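# Build a self-supporting ring of sticks over the well

## Task

Around the centre of the well (scene x = 0, y = 0, a square opening with only floor beneath, sides parallel to x and y), lay wooden sticks into a closed ring. Every stick must have one end supported by a desk and its other end resting on the following stick; sticks may hang out over the well. Arm bases, in metres and facing angle in degrees counter-clockwise from +x: arm1 at x=+0.22 y=+0.56 z=+0.72 facing -90; arm2 at x=-0.52 y=+0.50 z=+0.72 facing -90; arm3 at x=-0.22 y=-0.56 z=+0.72 facing +90; arm4 at x=+0.52 y=-0.50 z=+0.72 facing +90. Any number of arms may be used. The ring only counts if it stands on its own, with no gripper holding anything in place; at the end every arm must release and pull back out of the way.

## Robot and tools

Setup. Four identical i2rt Big YAM arms (arm1, arm2, arm3, arm4) each sit on their own desk around the well. Each has six revolute joints, a two-finger gripper and a wrist camera; in the neutral pose (joints 1 and 6 at 0, hand level and pointing forward) that camera rides on top of the hand looking toward the fingertips. Reach is roughly 1.0 m from the joint1 axis. A fixed room camera, cam_high, looks at the scene. Objects may occasionally get nudged by an outside disturbance.

Frames. Everything is expressed in one shared scene frame with its origin on the floor and +z up. The hand point is midway between the fingertips; its z axis runs along the fingers and its y axis is the closing direction. Hand poses are computed from each arm's true foot pose, which is never printed. Base positions above are approximate.

execute_actions. Argument actions is a list holding one action or nothing. An action is an object keyed by robot name; under each name goes a joints object. Every joint value is an absolute target (not an offset), one number per named joint, in radians except the gripper in metres:
- joint1_rad: -2.879 to 2.879, tolerance ±0.045. Rotates the arm around its foot, positive counter-clockwise seen from above; 0 points along the foot's facing direction.
- joint2_rad: 0 to 3.141, ±0.14. Shoulder; 0 has the upper arm pointing back about level, increasing lifts it up then forward.
- joint3_rad: 0 to 3.019, ±0.09. Elbow; 0 is fully folded, increasing opens it.
- joint4_rad: -1.692 to 1.57, ±0.055. Hand pitch; positive tips fingers up.
- joint5_rad: -1.57 to 1.57, ±0.03. Sideways hand swing; positive toward the arm's right.
- joint6_rad: -2.094 to 2.094, ±0.035. Hand roll; positive is clockwise viewed from behind the hand.
- gripper_m: 0 to 0.093, ±0.003. Fingertip gap; each finger pad pushes with roughly 50 to 62 N at most (some less).
Example: {"arm1": {"joints": {"gripper_m": 0.05}}, "arm2": {"joints": {"joint1_rad": 0.3}}}. All listed motions start at once and may finish at different moments. Joints run at different speeds, so the hand can sweep a wide curve between postures. Any joint or robot omitted can still be driving toward an earlier target without joint_status showing it. An unknown key or out-of-range number rejects the entire call and nothing moves. Optional cameras: a list of names from arm1_cam_wrist, arm2_cam_wrist, arm3_cam_wrist, arm4_cam_wrist, cam_high, all; null, omitted or ["all"] gives every camera, [] gives none. The result gives each robot's state plus end-of-call images, ordered as listed in the pictures line. An empty actions list just reports state and images.

wait: seconds, 0 to 10. Commands nothing; the simulation continues and the same report comes back.

zoom_image: camera plus region [x0, y0, x1, y1] in pixels from the top-left of that camera's most recent full image, no larger than 504 by 504. Wrist images are 616x616 fisheye; cam_high is 896x504.

read_manual: optional section, only "licences"; returns licence text, moves nothing.

finished_scene: scene number; closes the scene permanently after the last command has been held, and reports whether the goal was met. Only call it once the ring stands unaided and arms are clear.

Reading results. joint_status tells how each commanded motion ended. off_target: stopped short and may still be pushing. contact_stop or time_out: the joint drops its target and holds where it stopped; after time_out a joint may keep a target up to 0.375, 0.375, 0.113, 0.225, 0.075, 0.3 rad (joints 1 to 6) from where it is and continue pushing, moving there alone if freed. Relieve it by commanding its reported position. "joint command not followed", usually with a cause line, means a safety check (self- and arm-to-arm clearance) blocked that arm's joint targets; the gripper part still runs. Such joints show not_followed and may be retried on later actions until valid targets are sent or the path clears. on_its_own lists uncommanded behaviour; its "held at" is the held target, not the actual position. Joints carrying weight sag; tiny target changes may produce no motion. If a result reports a stop, any further motion, wait or finished_scene calls in the same reply are skipped.

Heat. Holding loads or pushing warms motors even while you are composing a reply, since arms keep the last command meanwhile. MOTOR HOT appears from 85 °C; at 100 °C an OVER-TEMPERATURE FAULT drops that arm and its gripper until cooled, and joint_status shows limit_stop_at_motor_heat; resend targets afterward. Some heat persists into the next task.

Avoid. The arms do not stop on contact and can push very hard, so don't drive into desks or sticks. A forceful press between two robots fails the task and ends the run; collisions may too, and the clearance check can react late and ignores fingers, gripper housings and wrist cameras. No state line reports robot-to-robot contact, but objects touching robots are fine. Don't drop, slam or let sticks slip, and never knock anything outside the work area, which fails the task. Arms act independently, so one stalled arm won't pause the others.

Each tool is called after "Emit:" as name([rows], argument=value, ...), one row to a line, values as JSON.

## Session

Emit:
execute_actions(actions=[])

Scene clock: 0.00 s.
arm1.joint_positions: joint1_rad=+0.088 joint2_rad=+0.485 joint3_rad=+1.353 joint4_rad=-1.506 joint5_rad=-0.091 joint6_rad=+0.125 gripper_m=+0.095
arm1.joint_status: not commanded
arm1.hand: x=+0.2494 y=+0.4013 z=+1.2961 quat_wxyz=(-0.378, -0.622, -0.640, +0.247) (m; scene frame)
arm2.joint_positions: joint1_rad=+0.214 joint2_rad=+0.534 joint3_rad=+1.448 joint4_rad=-1.462 joint5_rad=+0.110 joint6_rad=-0.390 gripper_m=+0.094
arm2.joint_status: not commanded
arm2.hand: x=-0.5051 y=+0.3246 z=+1.2856 quat_wxyz=(-0.278, -0.430, -0.759, +0.402) (m; scene frame)
arm3.joint_positions: joint1_rad=+0.149 joint2_rad=+0.563 joint3_rad=+1.381 joint4_rad=-1.324 joint5_rad=-0.283 joint6_rad=+0.407 gripper_m=+0.094
arm3.joint_status: not commanded
arm3.hand: x=-0.2918 y=-0.3593 z=+1.3635 quat_wxyz=(-0.132, +0.578, -0.631, -0.500) (m; scene frame)
arm4.joint_positions: joint1_rad=-0.331 joint2_rad=+0.473 joint3_rad=+1.449 joint4_rad=-1.284 joint5_rad=+0.179 joint6_rad=+0.095 gripper_m=+0.094
arm4.joint_status: not commanded
arm4.hand: x=+0.6013 y=-0.3632 z=+1.3322 quat_wxyz=(-0.508, +0.389, -0.702, -0.311) (m; scene frame)
pictures: arm1_cam_wrist, arm2_cam_wrist, arm3_cam_wrist, arm4_cam_wrist, cam_high
Images, in order (width x height): arm1_cam_wrist 616x616, arm2_cam_wrist 616x616, arm3_cam_wrist 616x616, arm4_cam_wrist 616x616, cam_high 896x504.

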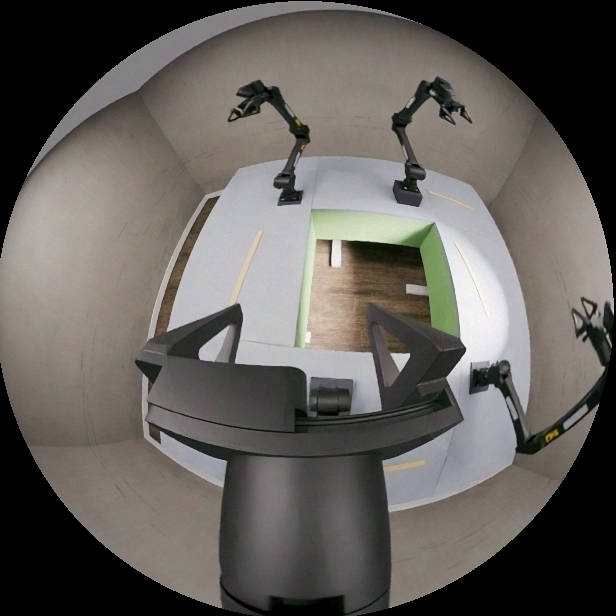

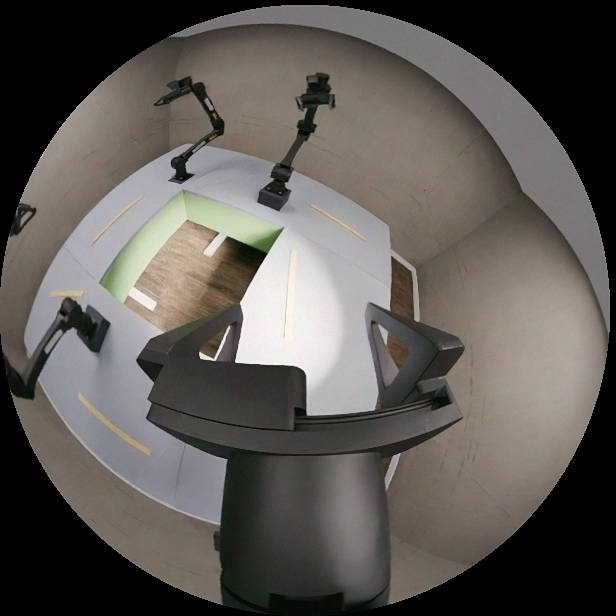

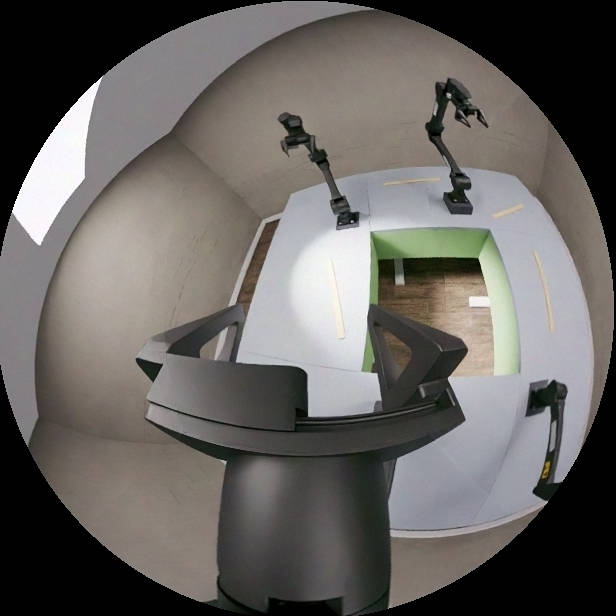

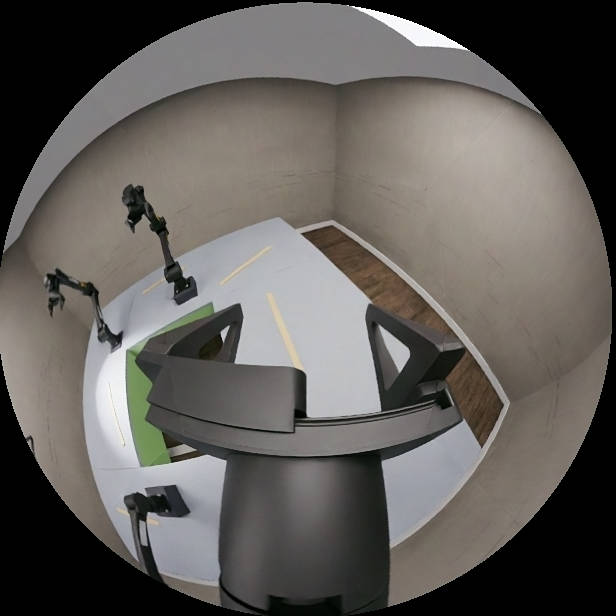

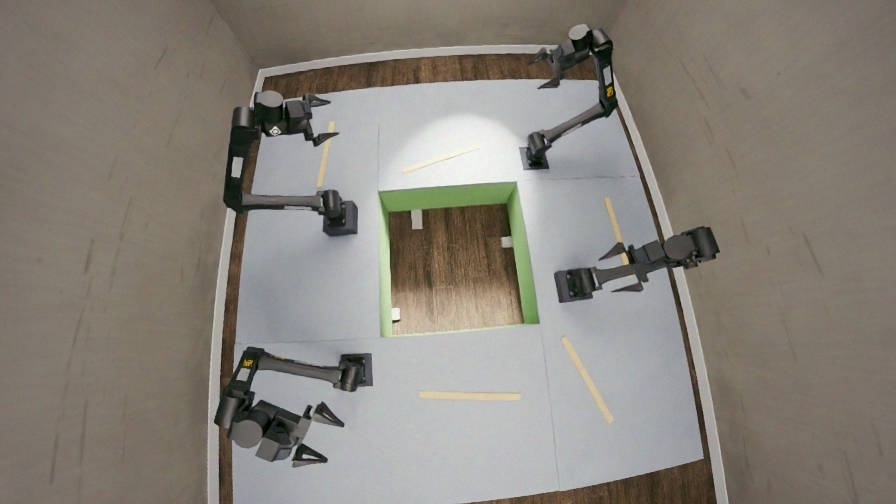

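Emit:
zoom_image(camera="cam_high", region=[300, 100, 660, 440])

Emit:
zoom_image(camera="cam_high", region=[400, 320, 640, 440])

Region (300, 100, 660, 440) of cam_high's 896x504 image, scaled by 1.400, with more detail than that image has.

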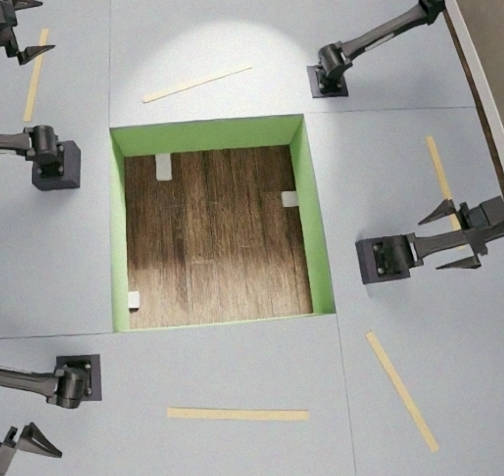

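Region (400, 320, 640, 440) of cam_high's 896x504 image, scaled by 2.100, with more detail than that image has.

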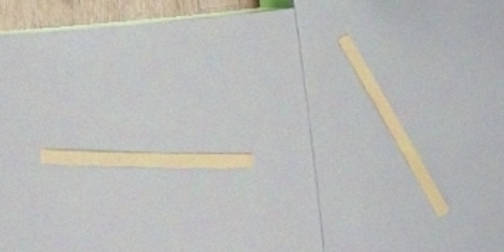

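Emit:
execute_actions([
  {"arm1":{"joints":{"joint1_rad":1.536,"joint2_rad":1.55,"joint3_rad":0.904,"joint4_rad":-0.925,"joint5_rad":0,"joint6_rad":-0.454,"gripper_m":0.07}},"arm2":{"joints":{"joint1_rad":-0.088,"joint2_rad":1.635,"joint3_rad":1.186,"joint4_rad":-1.122,"joint5_rad":0,"joint6_rad":-0.367,"gripper_m":0.07}},"arm3":{"joints":{"joint1_rad":1.903,"joint2_rad":1.67,"joint3_rad":0.974,"joint4_rad":-0.875,"joint5_rad":0,"joint6_rad":0.42,"gripper_m":0.07}},"arm4":{"joints":{"joint1_rad":-0.286,"joint2_rad":1.665,"joint3_rad":1.236,"joint4_rad":-1.142,"joint5_rad":0,"joint6_rad":-0.162,"gripper_m":0.07}}},
])

Scene clock: 121.87 s.
arm1.joint_positions: joint1_rad=+1.536 joint2_rad=+1.548 joint3_rad=+0.910 joint4_rad=-0.935 joint5_rad=+0.000 joint6_rad=-0.444 gripper_m=+0.070
arm1.joint_status: all done
arm1.hand: x=+0.6042 y=+0.5538 z=+0.8209 quat_wxyz=(+0.001, +0.213, -0.977, +0.001) (m; scene frame)
arm2.joint_positions: joint1_rad=-0.080 joint2_rad=+1.626 joint3_rad=+1.190 joint4_rad=-1.132 joint5_rad=+0.002 joint6_rad=-0.375 gripper_m=+0.070
arm2.joint_status: all done
arm2.hand: x=-0.5574 y=+0.0435 z=+0.8252 quat_wxyz=(-0.001, -0.595, -0.804, -0.001) (m; scene frame)
arm3.joint_positions: joint1_rad=+1.906 joint2_rad=+1.668 joint3_rad=+0.984 joint4_rad=-0.878 joint5_rad=+0.000 joint6_rad=+0.407 gripper_m=+0.070
arm3.joint_status: all done
arm3.hand: x=-0.6167 y=-0.7028 z=+0.8287 quat_wxyz=(+0.004, +0.999, -0.031, -0.009) (m; scene frame)
arm4.joint_positions: joint1_rad=-0.300 joint2_rad=+1.673 joint3_rad=+1.239 joint4_rad=-1.152 joint5_rad=+0.003 joint6_rad=-0.151 gripper_m=+0.070
arm4.joint_status: all done
arm4.hand: x=+0.6593 y=-0.0514 z=+0.8225 quat_wxyz=(+0.003, +0.653, -0.757, +0.002) (m; scene frame)
pictures: arm1_cam_wrist, arm2_cam_wrist, arm3_cam_wrist, arm4_cam_wrist, cam_high
Images, in order (width x height): arm1_cam_wrist 616x616, arm2_cam_wrist 616x616, arm3_cam_wrist 616x616, arm4_cam_wrist 616x616, cam_high 896x504.

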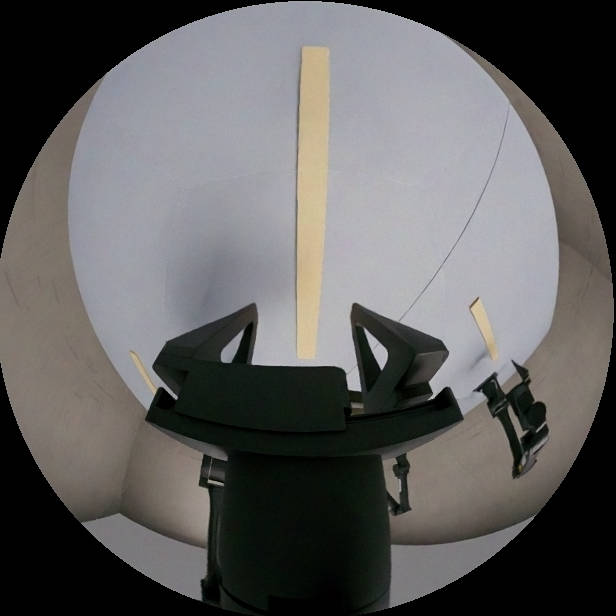

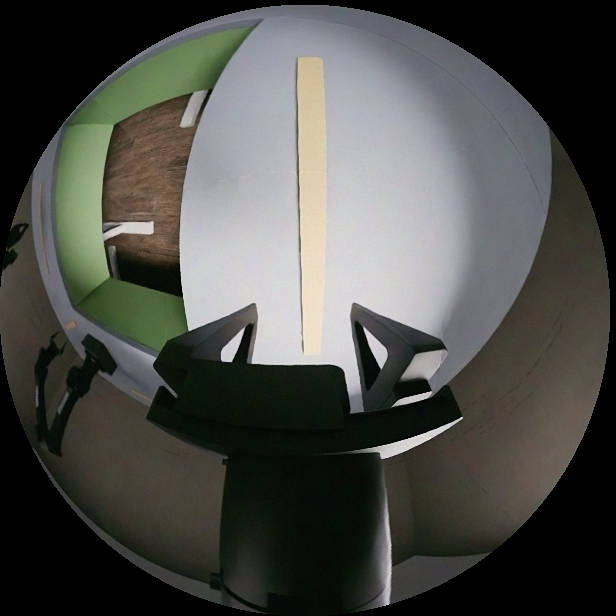

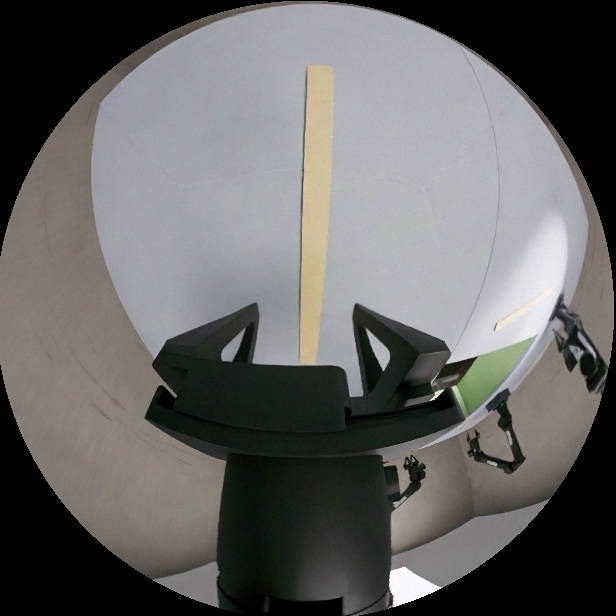

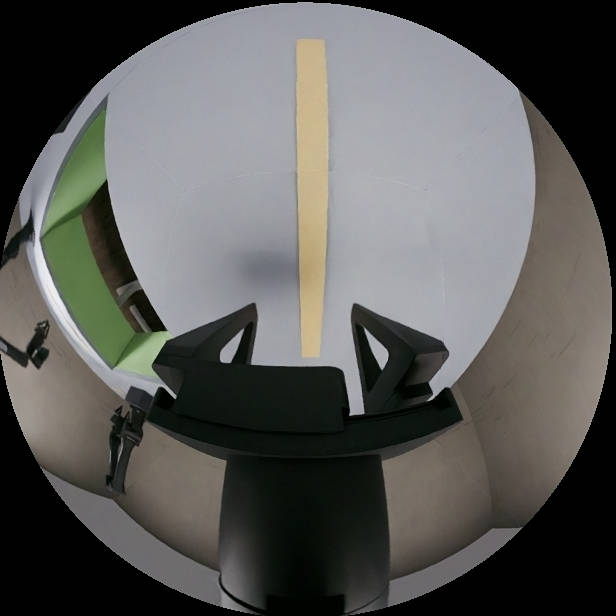

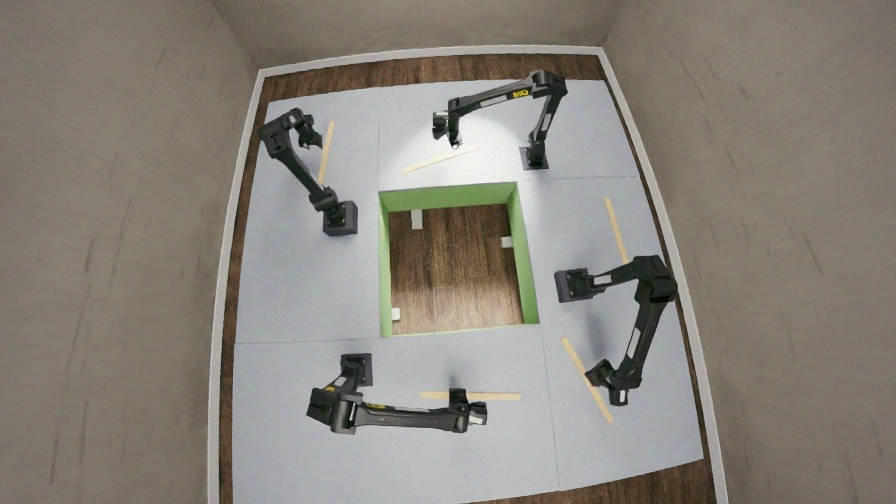

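Emit:
execute_actions([
  {"arm1":{"joints":{"joint1_rad":1.525,"joint2_rad":1.68,"joint3_rad":0.869,"joint4_rad":-0.76,"joint6_rad":-0.42}},"arm2":{"joints":{"joint1_rad":-0.105,"joint2_rad":1.739,"joint3_rad":1.14,"joint4_rad":-0.971,"joint6_rad":-0.39}},"arm3":{"joints":{"joint1_rad":1.9,"joint2_rad":1.775,"joint3_rad":0.906,"joint4_rad":-0.702,"joint6_rad":0.44}},"arm4":{"joints":{"joint1_rad":-0.32,"joint2_rad":1.768,"joint3_rad":1.19,"joint4_rad":-0.993,"joint6_rad":-0.17}}},
], cameras=["arm1_cam_wrist","arm2_cam_wrist","arm3_cam_wrist","arm4_cam_wrist"])

Scene clock: 140.57 s.
arm1.joint_positions: joint1_rad=+1.536 joint2_rad=+1.686 joint3_rad=+0.872 joint4_rad=-0.775 joint5_rad=+0.000 joint6_rad=-0.430 gripper_m=+0.070
arm1.joint_status: all done
arm1.hand: x=+0.6076 y=+0.5536 z=+0.7590 quat_wxyz=(+0.009, +0.206, -0.978, -0.001) (m; scene frame)
arm2.joint_positions: joint1_rad=-0.093 joint2_rad=+1.735 joint3_rad=+1.142 joint4_rad=-0.982 joint5_rad=+0.002 joint6_rad=-0.382 gripper_m=+0.070
arm2.joint_status: all done
arm2.hand: x=-0.5637 y=+0.0354 z=+0.7608 quat_wxyz=(+0.001, -0.598, -0.802, -0.005) (m; scene frame)
arm3.joint_positions: joint1_rad=+1.906 joint2_rad=+1.781 joint3_rad=+0.909 joint4_rad=-0.712 joint5_rad=+0.000 joint6_rad=+0.425 gripper_m=+0.070
arm3.joint_status: all done
arm3.hand: x=-0.6030 y=-0.6980 z=+0.7631 quat_wxyz=(+0.000, +0.999, -0.040, +0.002) (m; scene frame)
arm4.joint_positions: joint1_rad=-0.304 joint2_rad=+1.780 joint3_rad=+1.193 joint4_rad=-1.007 joint5_rad=+0.003 joint6_rad=-0.160 gripper_m=+0.070
arm4.joint_status: all done
arm4.hand: x=+0.6637 y=-0.0434 z=+0.7583 quat_wxyz=(+0.006, +0.655, -0.756, +0.004) (m; scene frame)
pictures: arm1_cam_wrist, arm2_cam_wrist, arm3_cam_wrist, arm4_cam_wrist
Images, in order (width x height): arm1_cam_wrist 616x616, arm2_cam_wrist 616x616, arm3_cam_wrist 616x616, arm4_cam_wrist 616x616.

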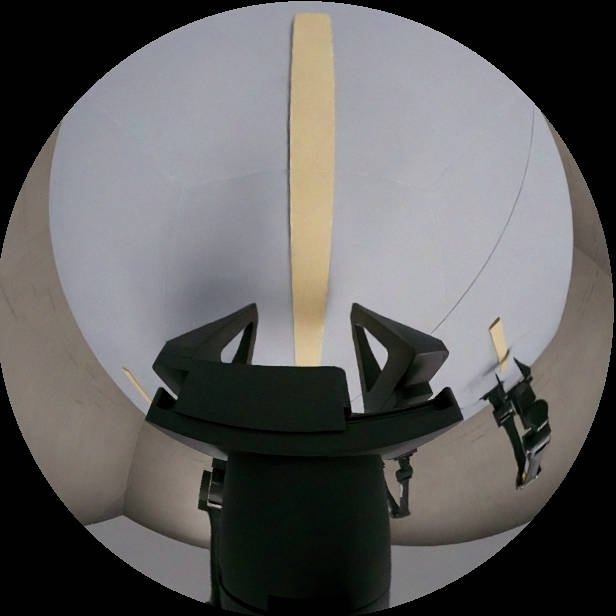

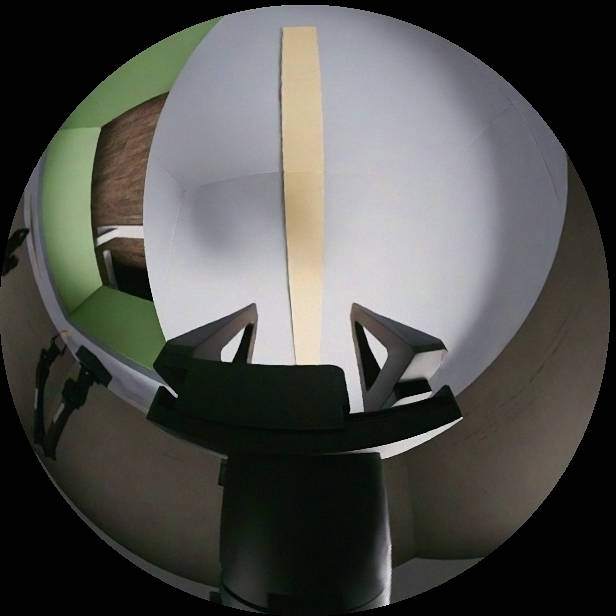

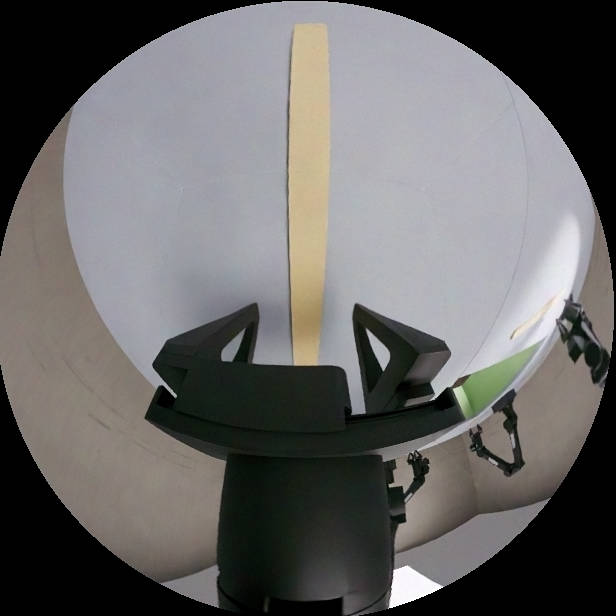

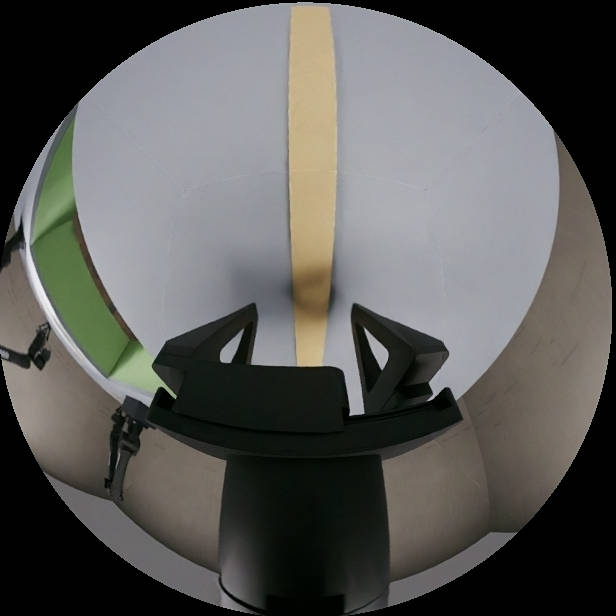

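Emit:
execute_actions([
  {"arm1":{"joints":{"joint2_rad":1.728,"joint3_rad":0.849,"joint4_rad":-0.675}},"arm2":{"joints":{"joint2_rad":1.774,"joint3_rad":1.112,"joint4_rad":-0.9,"joint6_rad":-0.41}},"arm3":{"joints":{"joint2_rad":1.837,"joint3_rad":0.894,"joint4_rad":-0.62}},"arm4":{"joints":{"joint2_rad":1.798,"joint3_rad":1.164,"joint4_rad":-0.92}}},
], cameras=["arm1_cam_wrist","arm2_cam_wrist","arm3_cam_wrist","arm4_cam_wrist"])

Scene clock: 160.73 s.
arm1.joint_positions: joint1_rad=+1.536 joint2_rad=+1.718 joint3_rad=+0.857 joint4_rad=-0.690 joint5_rad=+0.000 joint6_rad=-0.430 gripper_m=+0.070
arm1.joint_status: all done
arm1.hand: x=+0.6154 y=+0.5535 z=+0.7431 quat_wxyz=(-0.010, +0.206, -0.978, +0.003) (m; scene frame)
arm2.joint_positions: joint1_rad=-0.093 joint2_rad=+1.751 joint3_rad=+1.122 joint4_rad=-0.912 joint5_rad=+0.002 joint6_rad=-0.401 gripper_m=+0.070
arm2.joint_status: all done
arm2.hand: x=-0.5642 y=+0.0295 z=+0.7475 quat_wxyz=(-0.007, -0.590, -0.808, +0.010) (m; scene frame)
arm3.joint_positions: joint1_rad=+1.906 joint2_rad=+1.826 joint3_rad=+0.903 joint4_rad=-0.630 joint5_rad=+0.000 joint6_rad=+0.425 gripper_m=+0.070
arm3.joint_status: all done
arm3.hand: x=-0.6110 y=-0.7009 z=+0.7441 quat_wxyz=(+0.006, +0.999, -0.040, -0.012) (m; scene frame)
arm4.joint_positions: joint1_rad=-0.304 joint2_rad=+1.788 joint3_rad=+1.173 joint4_rad=-0.934 joint5_rad=+0.003 joint6_rad=-0.160 gripper_m=+0.070
arm4.joint_status: all done
arm4.hand: x=+0.6661 y=-0.0356 z=+0.7485 quat_wxyz=(-0.013, +0.655, -0.756, -0.008) (m; scene frame)
pictures: arm1_cam_wrist, arm2_cam_wrist, arm3_cam_wrist, arm4_cam_wrist
Images, in order (width x height): arm1_cam_wrist 616x616, arm2_cam_wrist 616x616, arm3_cam_wrist 616x616, arm4_cam_wrist 616x616.

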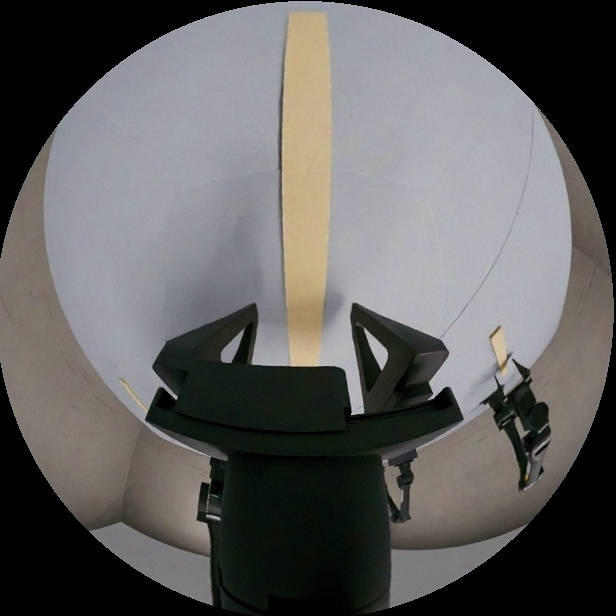

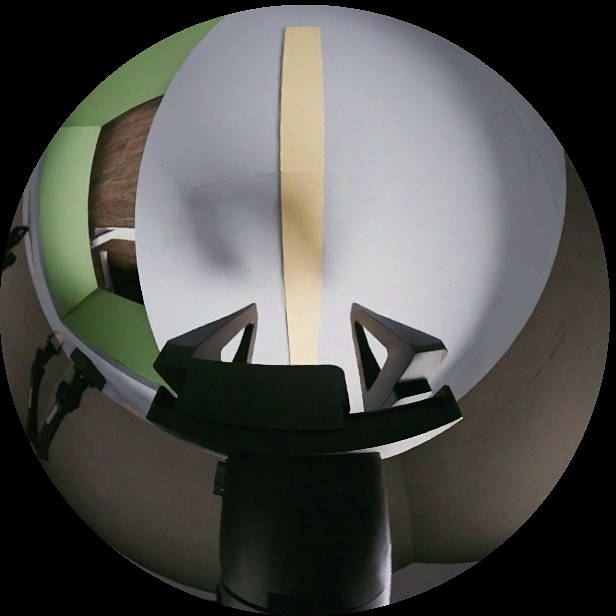

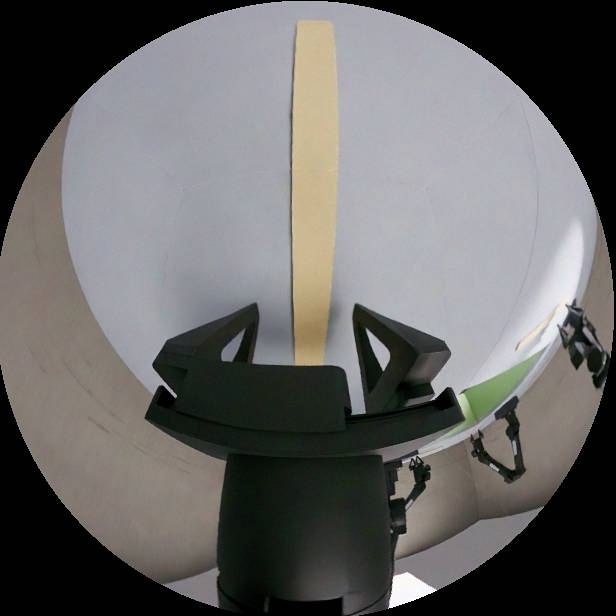

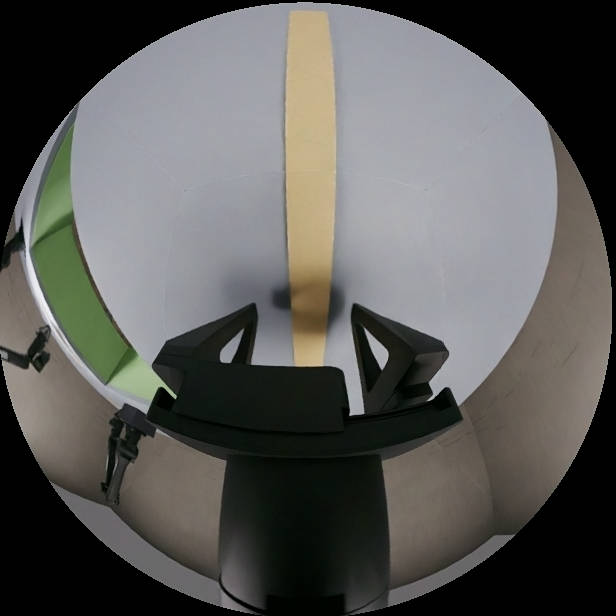

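Emit:
execute_actions([
  {"arm1":{"joints":{"joint2_rad":1.76}},"arm2":{"joints":{"joint2_rad":1.82}},"arm3":{"joints":{"joint2_rad":1.877}},"arm4":{"joints":{"joint2_rad":1.823}}},
], cameras=["arm1_cam_wrist","arm2_cam_wrist","arm3_cam_wrist","arm4_cam_wrist"])

Scene clock: 168.73 s.
arm1.joint_positions: joint1_rad=+1.536 joint2_rad=+1.750 joint3_rad=+0.857 joint4_rad=-0.689 joint5_rad=+0.000 joint6_rad=-0.430 gripper_m=+0.070
arm1.joint_status: all done
arm1.hand: x=+0.6100 y=+0.5535 z=+0.7313 quat_wxyz=(+0.005, +0.206, -0.979, +0.000) (m; scene frame)
arm2.joint_positions: joint1_rad=-0.093 joint2_rad=+1.803 joint3_rad=+1.122 joint4_rad=-0.911 joint5_rad=+0.002 joint6_rad=-0.401 gripper_m=+0.070
arm2.joint_status: all done
arm2.hand: x=-0.5635 y=+0.0358 z=+0.7240 quat_wxyz=(+0.006, -0.589, -0.808, -0.012) (m; scene frame)
arm3.joint_positions: joint1_rad=+1.906 joint2_rad=+1.866 joint3_rad=+0.903 joint4_rad=-0.629 joint5_rad=+0.000 joint6_rad=+0.425 gripper_m=+0.070
arm3.joint_status: all done
arm3.hand: x=-0.6036 y=-0.6983 z=+0.7285 quat_wxyz=(-0.001, +0.999, -0.040, +0.006) (m; scene frame)
arm4.joint_positions: joint1_rad=-0.305 joint2_rad=+1.814 joint3_rad=+1.173 joint4_rad=-0.933 joint5_rad=+0.002 joint6_rad=-0.160 gripper_m=+0.070
arm4.joint_status: all done
arm4.hand: x=+0.6653 y=-0.0381 z=+0.7365 quat_wxyz=(-0.002, +0.655, -0.756, -0.002) (m; scene frame)
pictures: arm1_cam_wrist, arm2_cam_wrist, arm3_cam_wrist, arm4_cam_wrist
Images, in order (width x height): arm1_cam_wrist 616x616, arm2_cam_wrist 616x616, arm3_cam_wrist 616x616, arm4_cam_wrist 616x616.

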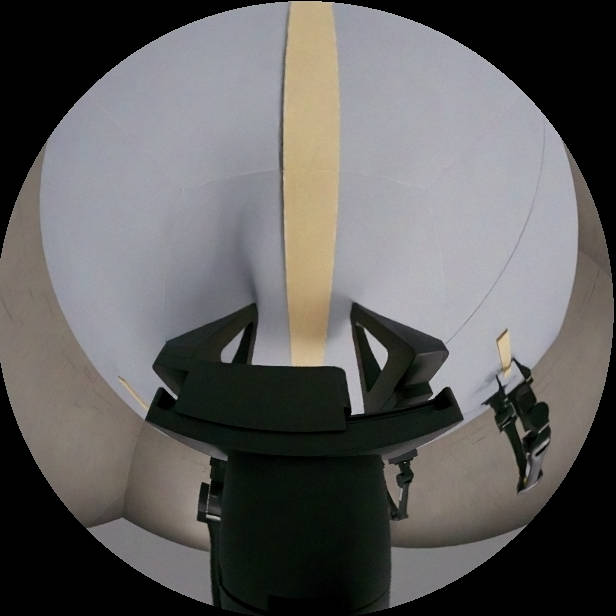

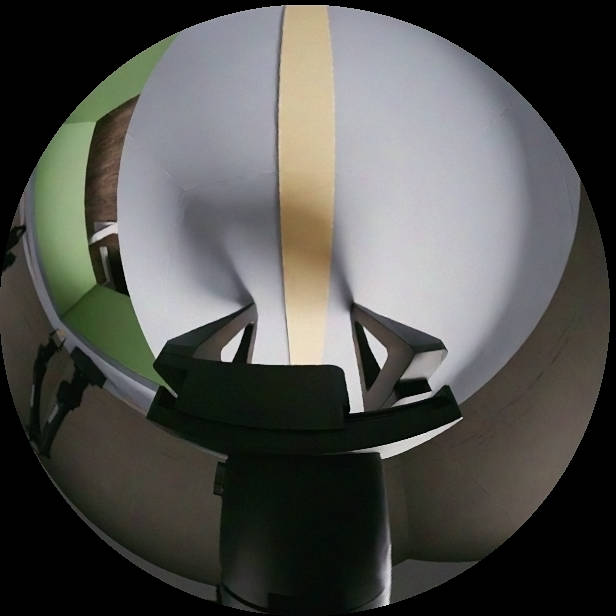

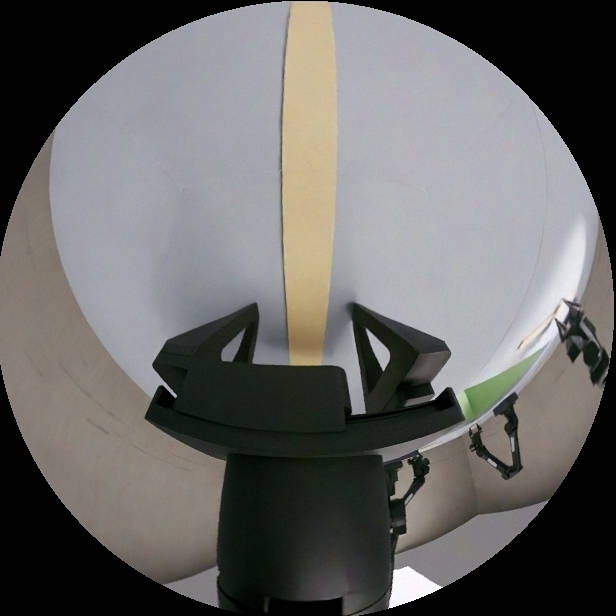

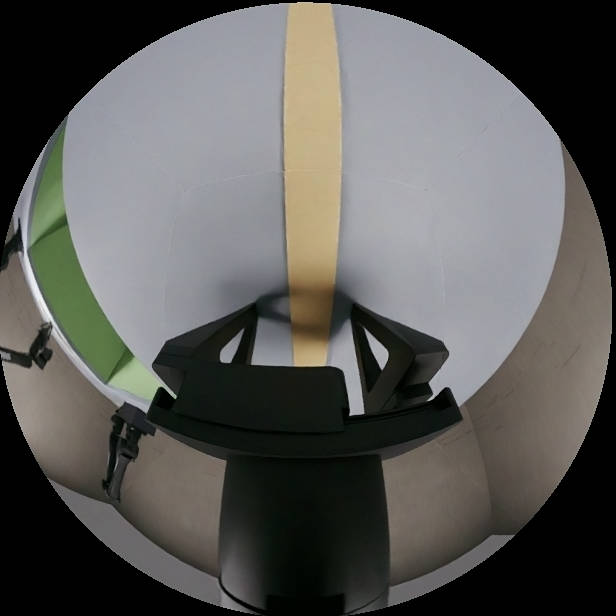

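Emit:
execute_actions([
  {"arm1":{"joints":{"joint2_rad":1.77}},"arm2":{"joints":{"joint2_rad":1.832}},"arm3":{"joints":{"joint2_rad":1.888}},"arm4":{"joints":{"joint2_rad":1.831}}},
], cameras=[])

Emit:
execute_actions([
  {"arm1":{"joints":{"gripper_m":0.015}},"arm2":{"joints":{"gripper_m":0.015}},"arm3":{"joints":{"gripper_m":0.015}},"arm4":{"joints":{"gripper_m":0.015}}},
])

Scene clock: 178.60 s.
arm1.joint_positions: joint1_rad=+1.536 joint2_rad=+1.754 joint3_rad=+0.857 joint4_rad=-0.689 joint5_rad=+0.000 joint6_rad=-0.430 gripper_m=+0.070
arm1.joint_status: all done
arm1.hand: x=+0.6093 y=+0.5535 z=+0.7299 quat_wxyz=(+0.007, +0.206, -0.979, +0.000) (m; scene frame)
arm2.joint_positions: joint1_rad=-0.093 joint2_rad=+1.803 joint3_rad=+1.122 joint4_rad=-0.911 joint5_rad=+0.002 joint6_rad=-0.402 gripper_m=+0.070
arm2.joint_status: all done
arm2.hand: x=-0.5635 y=+0.0358 z=+0.7240 quat_wxyz=(+0.006, -0.589, -0.808, -0.012) (m; scene frame)
arm3.joint_positions: joint1_rad=+1.906 joint2_rad=+1.868 joint3_rad=+0.903 joint4_rad=-0.629 joint5_rad=+0.000 joint6_rad=+0.425 gripper_m=+0.070
arm3.joint_status: all done
arm3.hand: x=-0.6030 y=-0.6981 z=+0.7275 quat_wxyz=(-0.002, +0.999, -0.040, +0.007) (m; scene frame)
arm4.joint_positions: joint1_rad=-0.305 joint2_rad=+1.814 joint3_rad=+1.173 joint4_rad=-0.933 joint5_rad=+0.002 joint6_rad=-0.160 gripper_m=+0.070
arm4.joint_status: all done
arm4.hand: x=+0.6653 y=-0.0381 z=+0.7365 quat_wxyz=(-0.002, +0.655, -0.756, -0.002) (m; scene frame)
pictures: none
No camera images: the call's "cameras" was empty. Leave "cameras" out to get every camera's image.

Scene clock: 179.20 s.
arm1.joint_positions: joint1_rad=+1.536 joint2_rad=+1.754 joint3_rad=+0.857 joint4_rad=-0.688 joint5_rad=+0.000 joint6_rad=-0.429 gripper_m=+0.028
arm1.joint_status: gripper_m off_target (ended at +0.028, target +0.015)
arm1.hand: x=+0.6094 y=+0.5535 z=+0.7297 quat_wxyz=(+0.007, +0.206, -0.979, +0.000) (m; scene frame)
arm2.joint_positions: joint1_rad=-0.093 joint2_rad=+1.803 joint3_rad=+1.122 joint4_rad=-0.911 joint5_rad=+0.002 joint6_rad=-0.402 gripper_m=+0.027
arm2.joint_status: gripper_m off_target (ended at +0.027, target +0.015)
arm2.hand: x=-0.5635 y=+0.0357 z=+0.7240 quat_wxyz=(+0.006, -0.589, -0.808, -0.012) (m; scene frame)
arm3.joint_positions: joint1_rad=+1.906 joint2_rad=+1.869 joint3_rad=+0.903 joint4_rad=-0.629 joint5_rad=+0.000 joint6_rad=+0.425 gripper_m=+0.027
arm3.joint_status: gripper_m off_target (ended at +0.027, target +0.015)
arm3.hand: x=-0.6031 y=-0.6980 z=+0.7273 quat_wxyz=(-0.002, +0.999, -0.041, +0.007) (m; scene frame)
arm4.joint_positions: joint1_rad=-0.305 joint2_rad=+1.814 joint3_rad=+1.173 joint4_rad=-0.932 joint5_rad=+0.001 joint6_rad=-0.161 gripper_m=+0.027
arm4.joint_status: gripper_m off_target (ended at +0.027, target +0.015)
arm4.hand: x=+0.6653 y=-0.0380 z=+0.7363 quat_wxyz=(-0.002, +0.655, -0.756, -0.002) (m; scene frame)
pictures: arm1_cam_wrist, arm2_cam_wrist, arm3_cam_wrist, arm4_cam_wrist, cam_high
Images, in order (width x height): arm1_cam_wrist 616x616, arm2_cam_wrist 616x616, arm3_cam_wrist 616x616, arm4_cam_wrist 616x616, cam_high 896x504.

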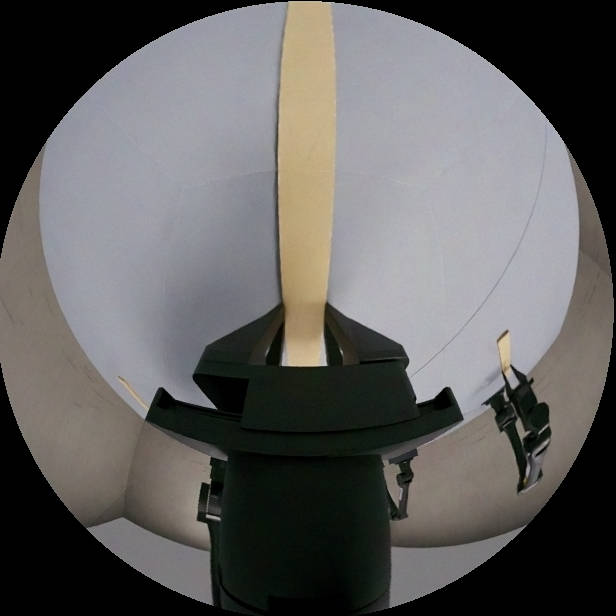

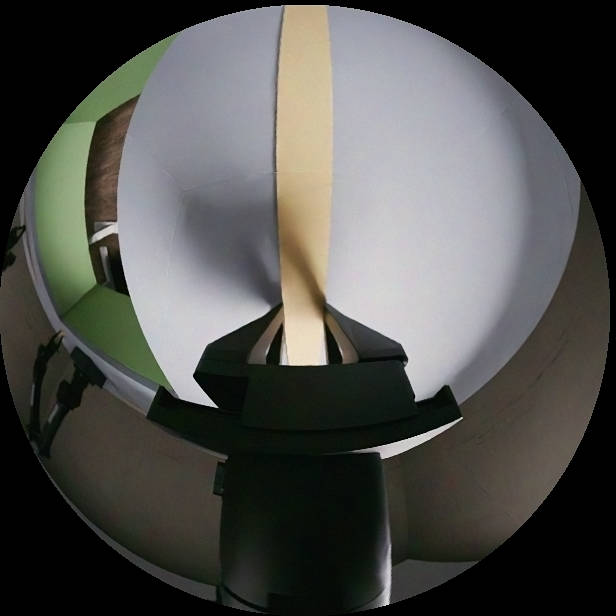

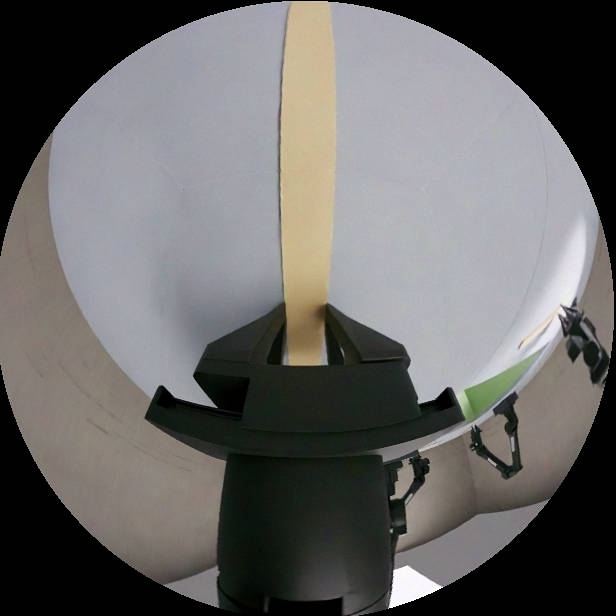

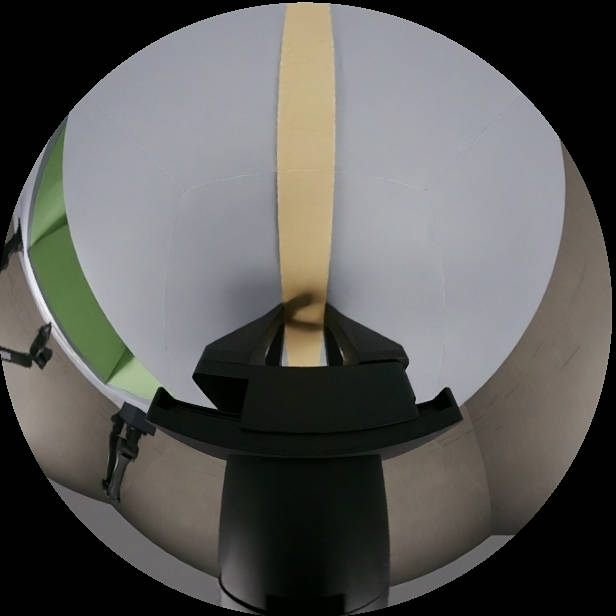

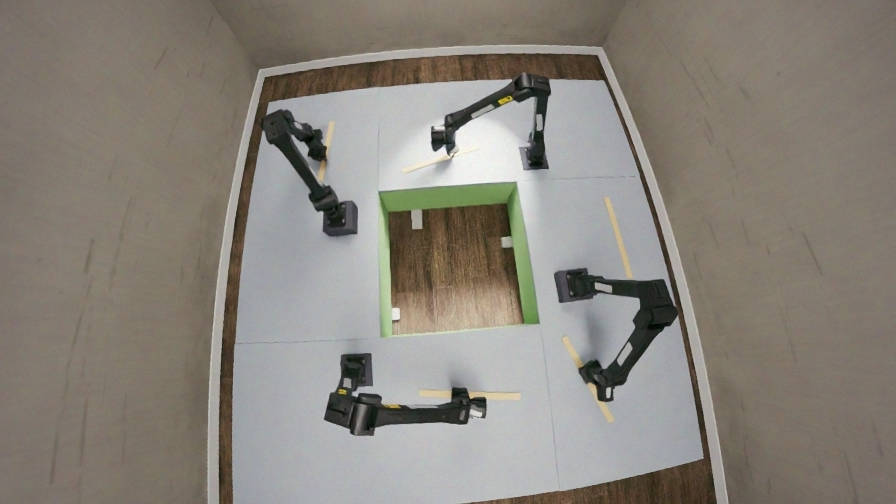

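Emit:
zoom_image(camera="arm3_cam_wrist", region=[500, 280, 610, 370])

Emit:
zoom_image(camera="arm2_cam_wrist", region=[240, 270, 370, 370])

Emit:
zoom_image(camera="arm1_cam_wrist", region=[240, 270, 370, 370])

Emit:
zoom_image(camera="cam_high", region=[390, 120, 500, 190])

Region (500, 280, 610, 370) of arm3_cam_wrist's 616x616 image, scaled by 4.582, with more detail than that image has; it fills the top 412 rows of this view, and the rest is white.

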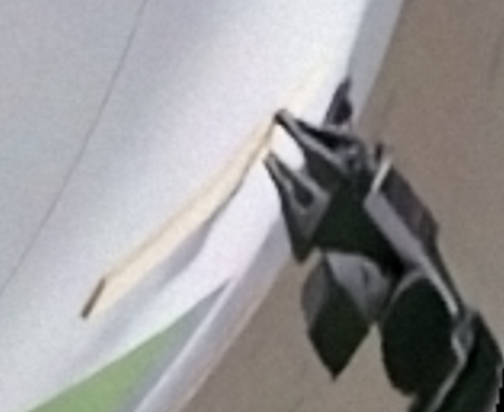

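Region (240, 270, 370, 370) of arm2_cam_wrist's 616x616 image, scaled by 3.877, with more detail than that image has; it fills the top 388 rows of this view, and the rest is white.

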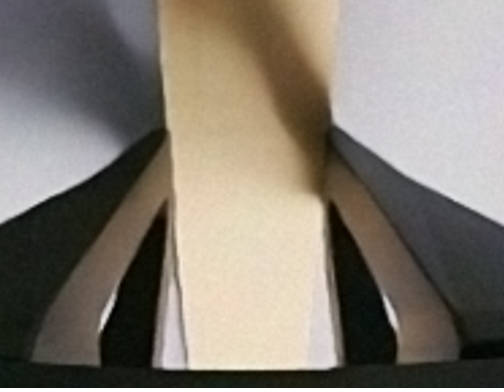

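Region (240, 270, 370, 370) of arm1_cam_wrist's 616x616 image, scaled by 3.877, with more detail than that image has; it fills the top 388 rows of this view, and the rest is white.

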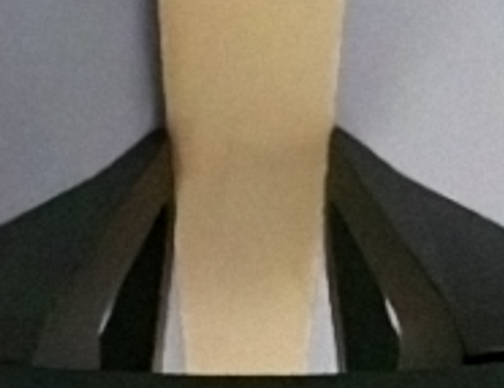

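Region (390, 120, 500, 190) of cam_high's 896x504 image, scaled by 4.582, with more detail than that image has; it fills the top 321 rows of this view, and the rest is white.

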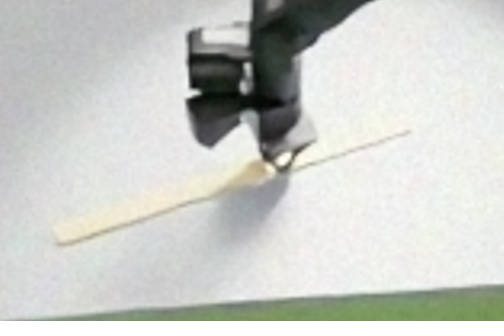

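Emit:
execute_actions([
  {"arm1":{"joints":{"joint2_rad":1.79,"gripper_m":0.04}},"arm2":{"joints":{"joint2_rad":1.86,"gripper_m":0.04}},"arm3":{"joints":{"joint2_rad":1.91,"gripper_m":0.04}},"arm4":{"joints":{"joint2_rad":1.855,"gripper_m":0.04}}},
], cameras=[])

Emit:
execute_actions([
  {"arm1":{"joints":{"gripper_m":0.015}},"arm2":{"joints":{"gripper_m":0.015}},"arm3":{"joints":{"gripper_m":0.015}},"arm4":{"joints":{"gripper_m":0.015}}},
], cameras=["cam_high"])

Scene clock: 200.27 s.
arm1.joint_positions: joint1_rad=+1.536 joint2_rad=+1.756 joint3_rad=+0.857 joint4_rad=-0.688 joint5_rad=+0.000 joint6_rad=-0.429 gripper_m=+0.040
arm1.joint_status: all done
arm1.hand: x=+0.6092 y=+0.5536 z=+0.7290 quat_wxyz=(+0.008, +0.206, -0.979, -0.001) (m; scene frame)
arm2.joint_positions: joint1_rad=-0.093 joint2_rad=+1.809 joint3_rad=+1.122 joint4_rad=-0.909 joint5_rad=+0.000 joint6_rad=-0.403 gripper_m=+0.040
arm2.joint_status: all done
arm2.hand: x=-0.5632 y=+0.0359 z=+0.7216 quat_wxyz=(+0.006, -0.589, -0.808, -0.014) (m; scene frame)
arm3.joint_positions: joint1_rad=+1.906 joint2_rad=+1.875 joint3_rad=+0.903 joint4_rad=-0.626 joint5_rad=+0.000 joint6_rad=+0.426 gripper_m=+0.040
arm3.joint_status: all done
arm3.hand: x=-0.6023 y=-0.6978 z=+0.7249 quat_wxyz=(-0.003, +0.999, -0.041, +0.009) (m; scene frame)
arm4.joint_positions: joint1_rad=-0.307 joint2_rad=+1.816 joint3_rad=+1.173 joint4_rad=-0.932 joint5_rad=+0.001 joint6_rad=-0.161 gripper_m=+0.040
arm4.joint_status: all done
arm4.hand: x=+0.6661 y=-0.0384 z=+0.7358 quat_wxyz=(-0.002, +0.654, -0.756, -0.002) (m; scene frame)
pictures: none
No camera images: the call's "cameras" was empty. Leave "cameras" out to get every camera's image.

Scene clock: 200.77 s.
arm1.joint_positions: joint1_rad=+1.535 joint2_rad=+1.757 joint3_rad=+0.857 joint4_rad=-0.685 joint5_rad=+0.002 joint6_rad=-0.429 gripper_m=+0.028
arm1.joint_status: gripper_m off_target (ended at +0.028, target +0.015)
arm1.hand: x=+0.6097 y=+0.5530 z=+0.7289 quat_wxyz=(+0.007, +0.205, -0.979, +0.000) (m; scene frame)
arm2.joint_positions: joint1_rad=-0.095 joint2_rad=+1.809 joint3_rad=+1.122 joint4_rad=-0.907 joint5_rad=+0.003 joint6_rad=-0.403 gripper_m=+0.028
arm2.joint_status: gripper_m off_target (ended at +0.028, target +0.015)
arm2.hand: x=-0.5643 y=+0.0356 z=+0.7216 quat_wxyz=(+0.006, -0.589, -0.808, -0.013) (m; scene frame)
arm3.joint_positions: joint1_rad=+1.906 joint2_rad=+1.875 joint3_rad=+0.903 joint4_rad=-0.626 joint5_rad=+0.003 joint6_rad=+0.427 gripper_m=+0.027
arm3.joint_status: gripper_m off_target (ended at +0.027, target +0.015)
arm3.hand: x=-0.6026 y=-0.6973 z=+0.7248 quat_wxyz=(-0.004, +0.999, -0.041, +0.008) (m; scene frame)
arm4.joint_positions: joint1_rad=-0.307 joint2_rad=+1.816 joint3_rad=+1.173 joint4_rad=-0.931 joint5_rad=+0.000 joint6_rad=-0.161 gripper_m=+0.027
arm4.joint_status: gripper_m off_target (ended at +0.027, target +0.015)
arm4.hand: x=+0.6660 y=-0.0382 z=+0.7356 quat_wxyz=(-0.002, +0.654, -0.756, -0.003) (m; scene frame)
pictures: cam_high
Images, in order (width x height): cam_high 896x504.

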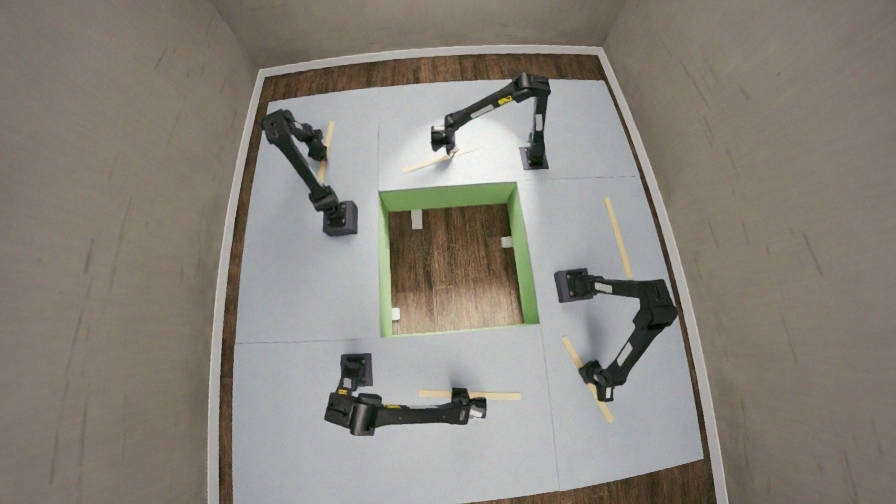

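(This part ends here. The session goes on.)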